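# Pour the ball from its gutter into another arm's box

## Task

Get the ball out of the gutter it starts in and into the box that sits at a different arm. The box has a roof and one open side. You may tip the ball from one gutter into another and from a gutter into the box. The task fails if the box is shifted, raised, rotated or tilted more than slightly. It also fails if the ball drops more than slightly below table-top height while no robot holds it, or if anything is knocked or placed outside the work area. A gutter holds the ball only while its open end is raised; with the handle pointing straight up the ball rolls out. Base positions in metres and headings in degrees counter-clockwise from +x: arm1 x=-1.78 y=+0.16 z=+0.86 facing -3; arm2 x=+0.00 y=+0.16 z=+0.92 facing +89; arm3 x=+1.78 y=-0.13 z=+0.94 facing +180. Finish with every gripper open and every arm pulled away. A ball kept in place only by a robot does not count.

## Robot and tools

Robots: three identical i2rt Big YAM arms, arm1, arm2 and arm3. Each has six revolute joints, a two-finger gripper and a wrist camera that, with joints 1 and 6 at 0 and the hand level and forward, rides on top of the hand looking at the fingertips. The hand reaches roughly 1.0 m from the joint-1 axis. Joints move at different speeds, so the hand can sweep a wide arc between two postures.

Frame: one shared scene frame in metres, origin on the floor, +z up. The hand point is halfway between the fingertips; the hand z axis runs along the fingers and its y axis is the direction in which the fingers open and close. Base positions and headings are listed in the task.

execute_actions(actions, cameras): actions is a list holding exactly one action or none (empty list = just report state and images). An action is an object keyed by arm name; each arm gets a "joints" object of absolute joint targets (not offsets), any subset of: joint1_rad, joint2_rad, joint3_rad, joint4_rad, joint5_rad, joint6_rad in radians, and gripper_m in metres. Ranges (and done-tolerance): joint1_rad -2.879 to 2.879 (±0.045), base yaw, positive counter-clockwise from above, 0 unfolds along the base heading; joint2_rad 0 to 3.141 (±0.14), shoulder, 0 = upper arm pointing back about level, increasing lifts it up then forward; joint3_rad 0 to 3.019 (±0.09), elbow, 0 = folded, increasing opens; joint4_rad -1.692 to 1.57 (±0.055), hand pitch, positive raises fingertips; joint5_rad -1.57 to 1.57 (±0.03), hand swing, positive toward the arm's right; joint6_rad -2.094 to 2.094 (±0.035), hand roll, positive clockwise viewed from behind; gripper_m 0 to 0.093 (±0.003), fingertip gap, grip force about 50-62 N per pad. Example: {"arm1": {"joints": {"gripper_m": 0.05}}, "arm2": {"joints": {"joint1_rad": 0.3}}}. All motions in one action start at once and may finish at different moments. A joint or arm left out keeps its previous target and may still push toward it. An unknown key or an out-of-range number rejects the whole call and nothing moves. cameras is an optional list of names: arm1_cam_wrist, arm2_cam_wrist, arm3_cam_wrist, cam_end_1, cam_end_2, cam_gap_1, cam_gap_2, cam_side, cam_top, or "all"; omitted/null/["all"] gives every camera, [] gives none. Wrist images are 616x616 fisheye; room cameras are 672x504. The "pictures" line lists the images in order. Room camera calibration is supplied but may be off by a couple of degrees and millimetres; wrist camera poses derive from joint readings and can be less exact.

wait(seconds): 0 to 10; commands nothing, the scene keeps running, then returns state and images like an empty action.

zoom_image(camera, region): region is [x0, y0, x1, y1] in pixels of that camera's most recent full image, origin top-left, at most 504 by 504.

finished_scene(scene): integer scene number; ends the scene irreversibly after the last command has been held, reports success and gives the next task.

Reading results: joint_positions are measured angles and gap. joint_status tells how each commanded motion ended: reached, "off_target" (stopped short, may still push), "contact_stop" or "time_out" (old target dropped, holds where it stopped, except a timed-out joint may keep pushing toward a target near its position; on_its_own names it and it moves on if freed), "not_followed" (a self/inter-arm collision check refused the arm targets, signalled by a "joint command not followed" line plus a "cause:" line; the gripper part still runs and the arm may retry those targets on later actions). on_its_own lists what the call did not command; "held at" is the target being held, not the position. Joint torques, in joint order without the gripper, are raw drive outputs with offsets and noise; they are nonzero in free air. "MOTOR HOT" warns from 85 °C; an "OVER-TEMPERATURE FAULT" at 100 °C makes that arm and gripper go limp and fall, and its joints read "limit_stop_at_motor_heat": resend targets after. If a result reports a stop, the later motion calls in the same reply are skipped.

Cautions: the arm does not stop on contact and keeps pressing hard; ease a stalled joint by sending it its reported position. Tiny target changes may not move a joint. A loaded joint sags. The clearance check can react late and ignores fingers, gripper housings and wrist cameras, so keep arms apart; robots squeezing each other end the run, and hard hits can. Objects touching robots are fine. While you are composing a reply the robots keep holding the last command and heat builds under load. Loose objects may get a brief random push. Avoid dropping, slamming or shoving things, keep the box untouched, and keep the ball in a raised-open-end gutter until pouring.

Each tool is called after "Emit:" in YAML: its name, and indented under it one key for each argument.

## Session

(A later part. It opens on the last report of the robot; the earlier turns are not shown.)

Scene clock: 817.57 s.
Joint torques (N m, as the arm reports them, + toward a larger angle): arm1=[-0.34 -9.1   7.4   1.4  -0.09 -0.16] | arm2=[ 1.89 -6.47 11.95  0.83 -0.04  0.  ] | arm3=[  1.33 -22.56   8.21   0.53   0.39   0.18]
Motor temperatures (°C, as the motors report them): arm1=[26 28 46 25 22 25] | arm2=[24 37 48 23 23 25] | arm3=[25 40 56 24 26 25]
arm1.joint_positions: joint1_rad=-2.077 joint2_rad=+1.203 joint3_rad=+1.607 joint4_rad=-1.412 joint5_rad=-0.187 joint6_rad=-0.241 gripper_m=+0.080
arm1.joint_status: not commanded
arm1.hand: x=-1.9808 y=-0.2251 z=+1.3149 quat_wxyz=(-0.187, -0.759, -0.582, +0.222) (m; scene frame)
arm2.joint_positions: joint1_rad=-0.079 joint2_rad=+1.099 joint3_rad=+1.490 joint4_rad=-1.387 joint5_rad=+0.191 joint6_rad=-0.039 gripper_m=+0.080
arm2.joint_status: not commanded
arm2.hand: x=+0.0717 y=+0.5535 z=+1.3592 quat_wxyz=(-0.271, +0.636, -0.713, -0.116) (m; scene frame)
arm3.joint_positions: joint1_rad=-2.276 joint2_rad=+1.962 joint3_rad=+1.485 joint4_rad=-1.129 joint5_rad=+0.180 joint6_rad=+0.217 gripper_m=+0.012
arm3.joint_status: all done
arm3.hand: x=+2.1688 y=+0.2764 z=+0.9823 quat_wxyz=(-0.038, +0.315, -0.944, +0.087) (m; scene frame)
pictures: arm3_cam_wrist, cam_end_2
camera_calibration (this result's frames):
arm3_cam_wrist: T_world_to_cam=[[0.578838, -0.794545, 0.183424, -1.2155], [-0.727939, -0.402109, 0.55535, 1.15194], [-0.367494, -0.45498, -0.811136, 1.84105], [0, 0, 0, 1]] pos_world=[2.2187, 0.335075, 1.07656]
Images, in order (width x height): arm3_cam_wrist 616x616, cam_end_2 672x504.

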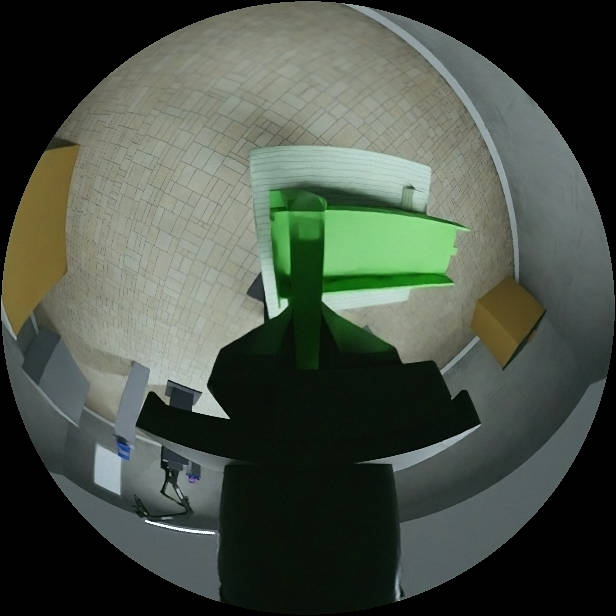

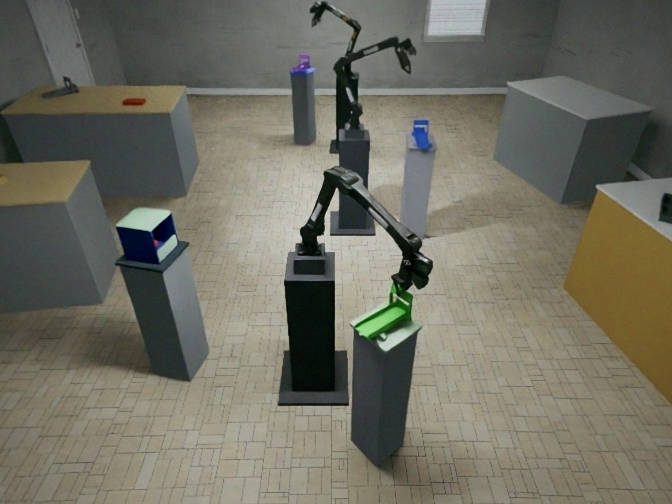

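Emit:
execute_actions:
  actions:
    - {"arm3":{"joints":{"joint3_rad":1.47,"gripper_m":0.08}}}
  cameras: ["cam_end_2"]

Emit:
execute_actions:
  actions:
    - {"arm3":{"joints":{"joint3_rad":1.8,"joint4_rad":-1.4,"joint2_rad":1.75}}}
  cameras: ["all"]

Scene clock: 824.77 s.
Joint torques (N m, as the arm reports them, + toward a larger angle): arm1=[-0.18 -9.06  7.33  1.41 -0.07 -0.16] | arm2=[ 1.91 -6.45 11.93  0.85 -0.03  0.  ] | arm3=[  0.81 -21.43   6.96   0.47   0.26   0.16]
Motor temperatures (°C, as the motors report them): arm1=[26 28 46 25 22 25] | arm2=[24 36 48 23 23 25] | arm3=[25 40 55 24 26 25]
arm1.joint_positions: joint1_rad=-2.077 joint2_rad=+1.203 joint3_rad=+1.607 joint4_rad=-1.412 joint5_rad=-0.187 joint6_rad=-0.241 gripper_m=+0.080
arm1.joint_status: not commanded
arm1.hand: x=-1.9808 y=-0.2251 z=+1.3149 quat_wxyz=(-0.187, -0.759, -0.582, +0.222) (m; scene frame)
arm2.joint_positions: joint1_rad=-0.079 joint2_rad=+1.099 joint3_rad=+1.490 joint4_rad=-1.387 joint5_rad=+0.191 joint6_rad=-0.039 gripper_m=+0.080
arm2.joint_status: not commanded
arm2.hand: x=+0.0717 y=+0.5535 z=+1.3592 quat_wxyz=(-0.271, +0.636, -0.713, -0.116) (m; scene frame)
arm3.joint_positions: joint1_rad=-2.276 joint2_rad=+1.961 joint3_rad=+1.474 joint4_rad=-1.129 joint5_rad=+0.182 joint6_rad=+0.217 gripper_m=+0.080
arm3.joint_status: all done
arm3.hand: x=+2.1659 y=+0.2726 z=+0.9787 quat_wxyz=(-0.033, +0.316, -0.944, +0.091) (m; scene frame)
pictures: cam_end_2
Images, in order (width x height): cam_end_2 672x504.

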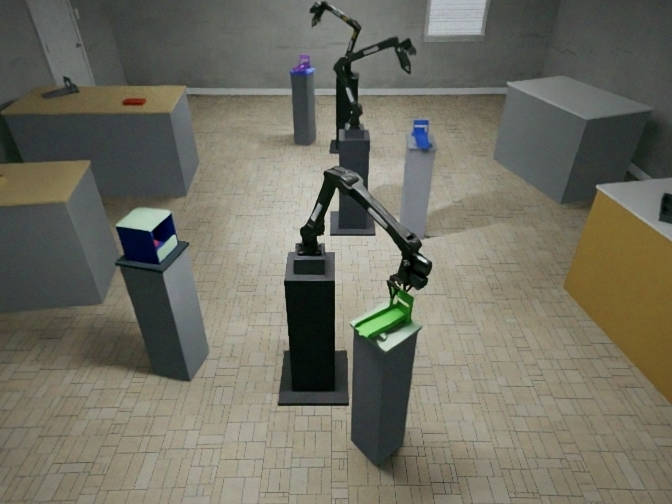

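Scene clock: 826.20 s.
Joint torques (N m, as the arm reports them, + toward a larger angle): arm1=[-0.29 -8.99  7.36  1.44 -0.08 -0.17] | arm2=[ 1.88 -6.35 11.96  0.81 -0.03  0.  ] | arm3=[  0.96 -18.91   9.69   0.24   0.37   0.14]
Motor temperatures (°C, as the motors report them): arm1=[26 28 46 25 22 25] | arm2=[24 36 48 23 23 25] | arm3=[25 40 56 24 26 25]
arm1.joint_positions: joint1_rad=-2.077 joint2_rad=+1.203 joint3_rad=+1.607 joint4_rad=-1.412 joint5_rad=-0.187 joint6_rad=-0.241 gripper_m=+0.080
arm1.joint_status: not commanded
arm1.hand: x=-1.9808 y=-0.2251 z=+1.3149 quat_wxyz=(-0.187, -0.759, -0.582, +0.222) (m; scene frame)
arm2.joint_positions: joint1_rad=-0.079 joint2_rad=+1.099 joint3_rad=+1.490 joint4_rad=-1.387 joint5_rad=+0.191 joint6_rad=-0.039 gripper_m=+0.080
arm2.joint_status: not commanded
arm2.hand: x=+0.0717 y=+0.5535 z=+1.3592 quat_wxyz=(-0.271, +0.636, -0.713, -0.116) (m; scene frame)
arm3.joint_positions: joint1_rad=-2.276 joint2_rad=+1.747 joint3_rad=+1.786 joint4_rad=-1.390 joint5_rad=+0.183 joint6_rad=+0.217 gripper_m=+0.080
arm3.joint_status: all done
arm3.hand: x=+2.1855 y=+0.2981 z=+1.2146 quat_wxyz=(-0.146, +0.303, -0.942, +0.023) (m; scene frame)
pictures: arm1_cam_wrist, arm2_cam_wrist, arm3_cam_wrist, cam_end_1, cam_end_2, cam_gap_1, cam_gap_2, cam_side, cam_top
camera_calibration (this result's frames):
arm1_cam_wrist: T_world_to_cam=[[-0.967134, 0.253838, -0.0147919, -1.84104], [0.253482, 0.967081, 0.0223651, 0.697317], [0.0199821, 0.0178806, -0.99964, 1.48672], [0, 0, 0, 1]] pos_world=[-1.987, -0.233619, 1.44336]
arm2_cam_wrist: T_world_to_cam=[[0.972651, -0.158157, 0.170107, -0.212916], [-0.167193, -0.985109, 0.0400848, 0.510037], [0.161234, -0.0674292, -0.98461, 1.48898], [0, 0, 0, 1]] pos_world=[0.0522925, 0.569169, 1.48184]
arm3_cam_wrist: T_world_to_cam=[[0.554187, -0.823072, 0.124212, -1.11625], [-0.802655, -0.488876, 0.341678, 1.49254], [-0.220502, -0.289053, -0.931572, 1.82113], [0, 0, 0, 1]] pos_world=[2.21817, 0.337314, 1.3252]
Images, in order (width x height): arm1_cam_wrist 616x616, arm2_cam_wrist 616x616, arm3_cam_wrist 616x616, cam_end_1 672x504, cam_end_2 672x504, cam_gap_1 672x504, cam_gap_2 672x504, cam_side 672x504, cam_top 672x504.

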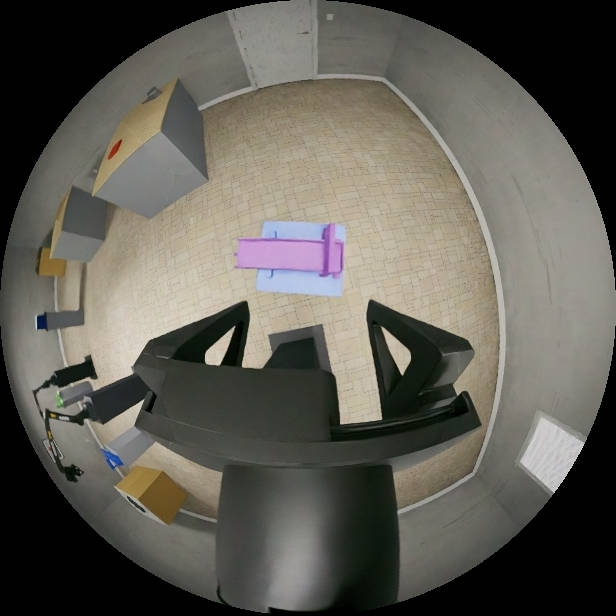

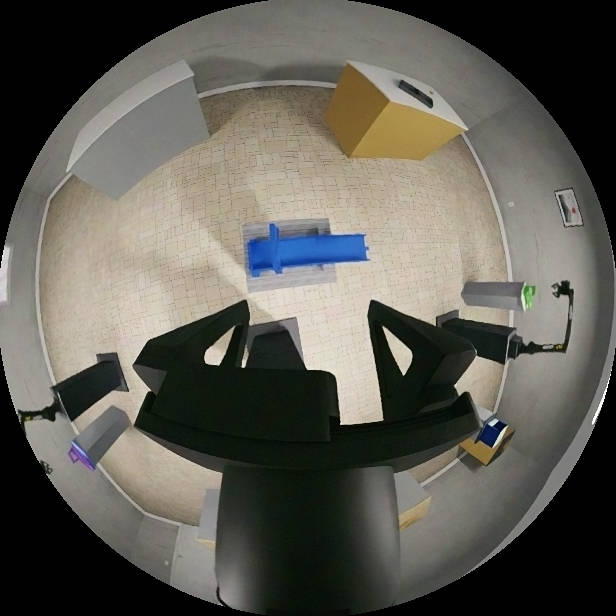

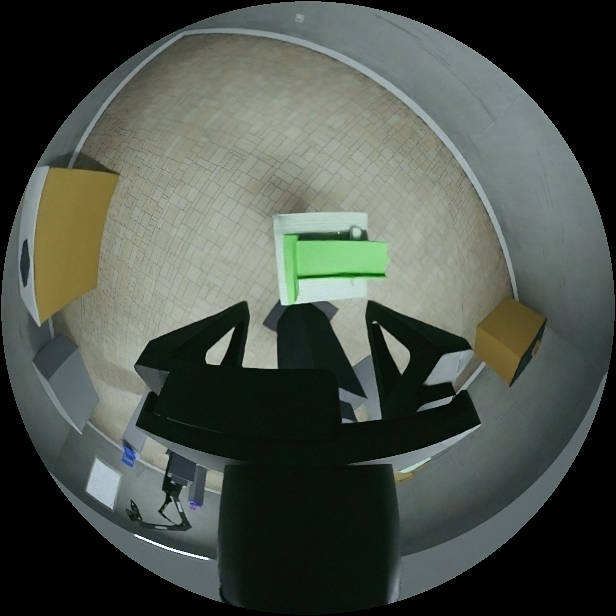

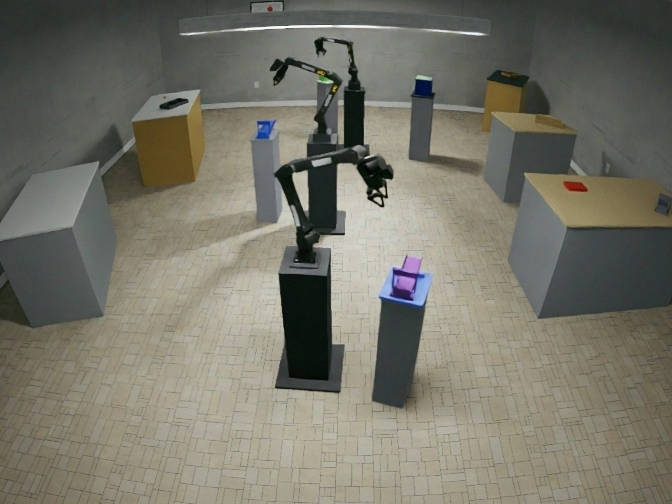

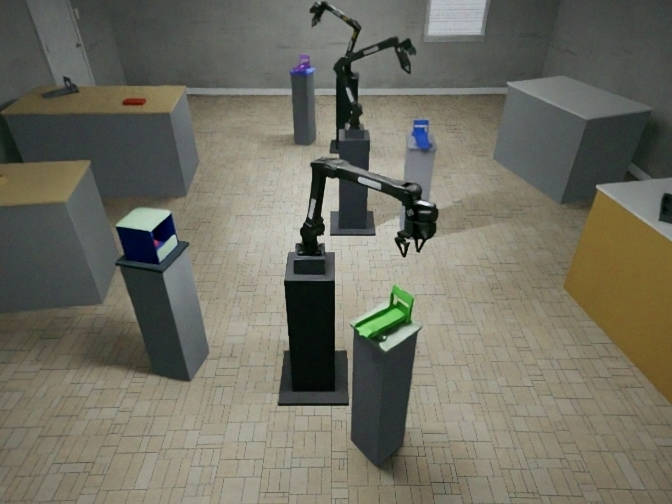

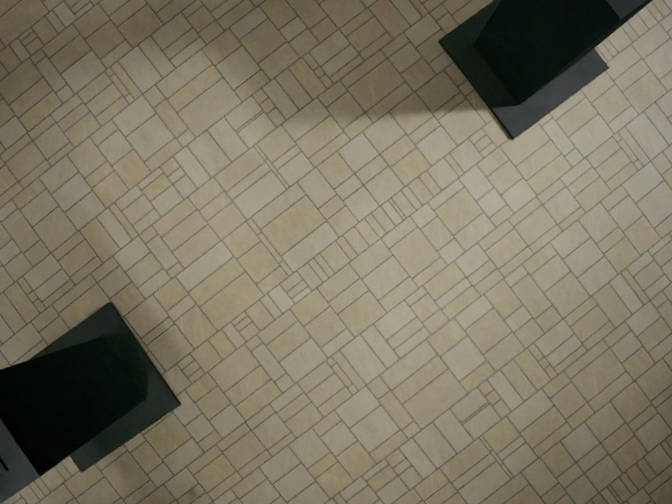

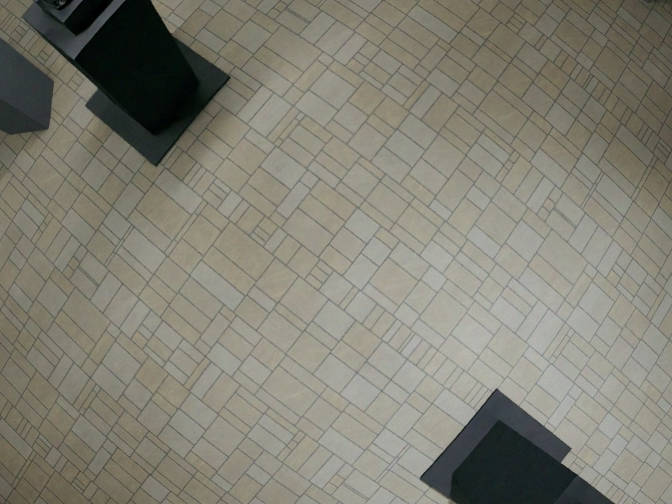

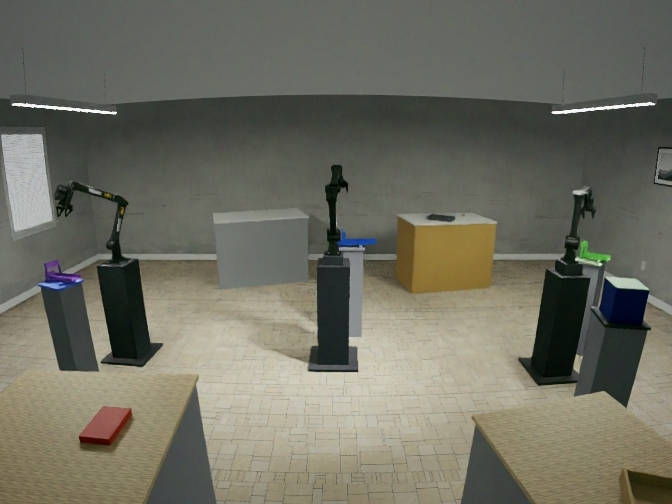

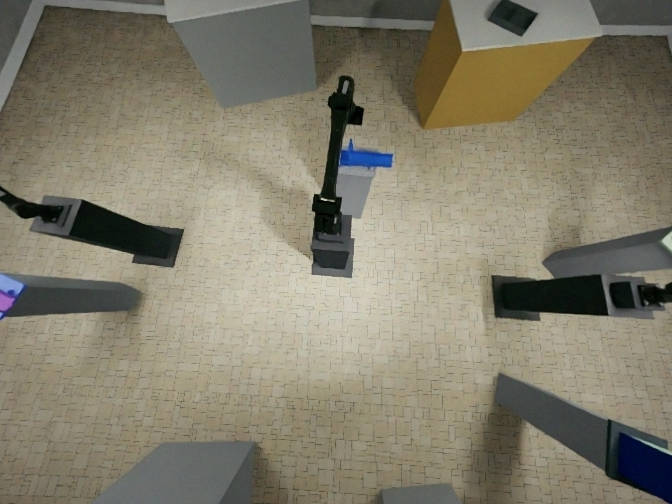

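Emit:
execute_actions:
  actions: []
  cameras: ["cam_top", "cam_side", "cam_end_2"]

Scene clock: 843.07 s.
Joint torques (N m, as the arm reports them, + toward a larger angle): arm1=[-0.24 -8.91  7.38  1.45 -0.07 -0.17] | arm2=[ 1.89 -6.46 11.95  0.83 -0.04  0.  ] | arm3=[  1.13 -19.53   9.4    0.36   0.29   0.16]
Motor temperatures (°C, as the motors report them): arm1=[26 27 46 25 22 25] | arm2=[24 36 48 23 23 25] | arm3=[25 40 56 24 26 25]
arm1.joint_positions: joint1_rad=-2.077 joint2_rad=+1.203 joint3_rad=+1.607 joint4_rad=-1.412 joint5_rad=-0.187 joint6_rad=-0.241 gripper_m=+0.080
arm1.joint_status: not commanded
arm1.hand: x=-1.9808 y=-0.2251 z=+1.3149 quat_wxyz=(-0.187, -0.759, -0.582, +0.222) (m; scene frame)
arm2.joint_positions: joint1_rad=-0.079 joint2_rad=+1.099 joint3_rad=+1.490 joint4_rad=-1.387 joint5_rad=+0.191 joint6_rad=-0.039 gripper_m=+0.080
arm2.joint_status: not commanded
arm2.hand: x=+0.0717 y=+0.5535 z=+1.3592 quat_wxyz=(-0.271, +0.636, -0.713, -0.116) (m; scene frame)
arm3.joint_positions: joint1_rad=-2.276 joint2_rad=+1.747 joint3_rad=+1.786 joint4_rad=-1.390 joint5_rad=+0.183 joint6_rad=+0.217 gripper_m=+0.080
arm3.joint_status: all done
arm3.hand: x=+2.1855 y=+0.2981 z=+1.2146 quat_wxyz=(-0.146, +0.303, -0.942, +0.023) (m; scene frame)
pictures: cam_end_2, cam_side, cam_top
Images, in order (width x height): cam_end_2 672x504, cam_side 672x504, cam_top 672x504.

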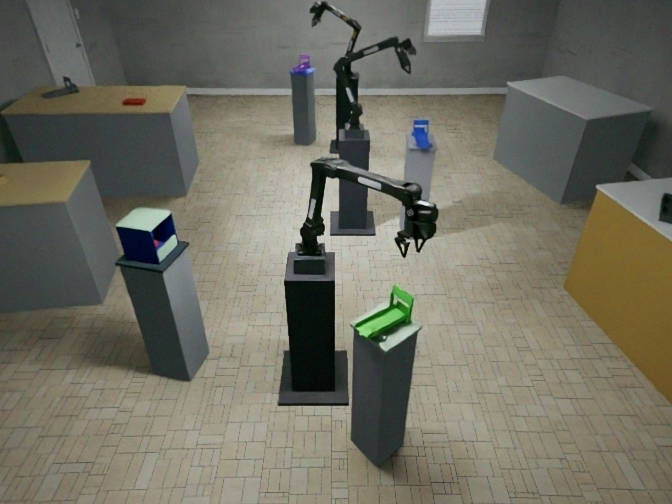

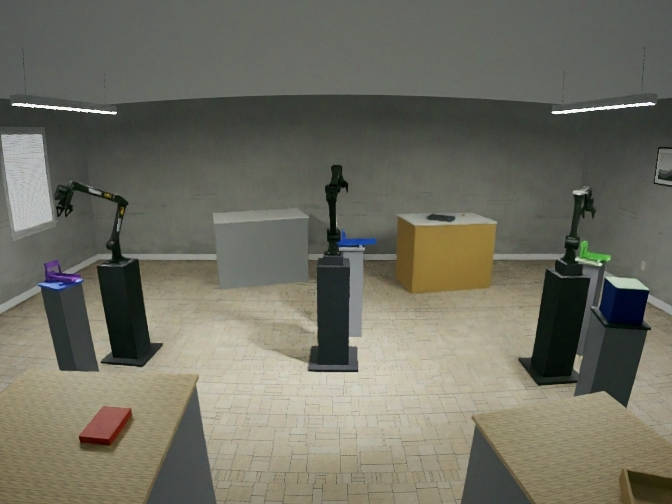

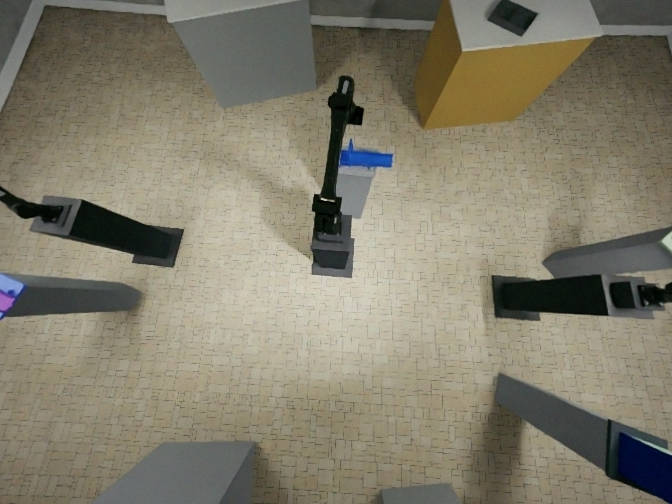

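Emit:
zoom_image:
  camera: "cam_end_2"
  region: [100, 190, 220, 280]

Emit:
finished_scene:
  scene: 2

Region (100, 190, 220, 280) of cam_end_2's 672x504 image, scaled by 4.200, with more detail than that image has; it fills the top 378 rows of this view, and the rest is white.

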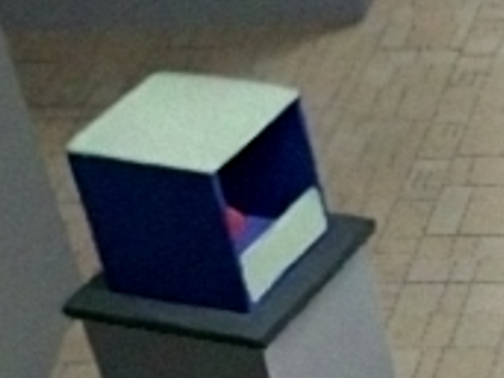

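The scene is finished: the task was done.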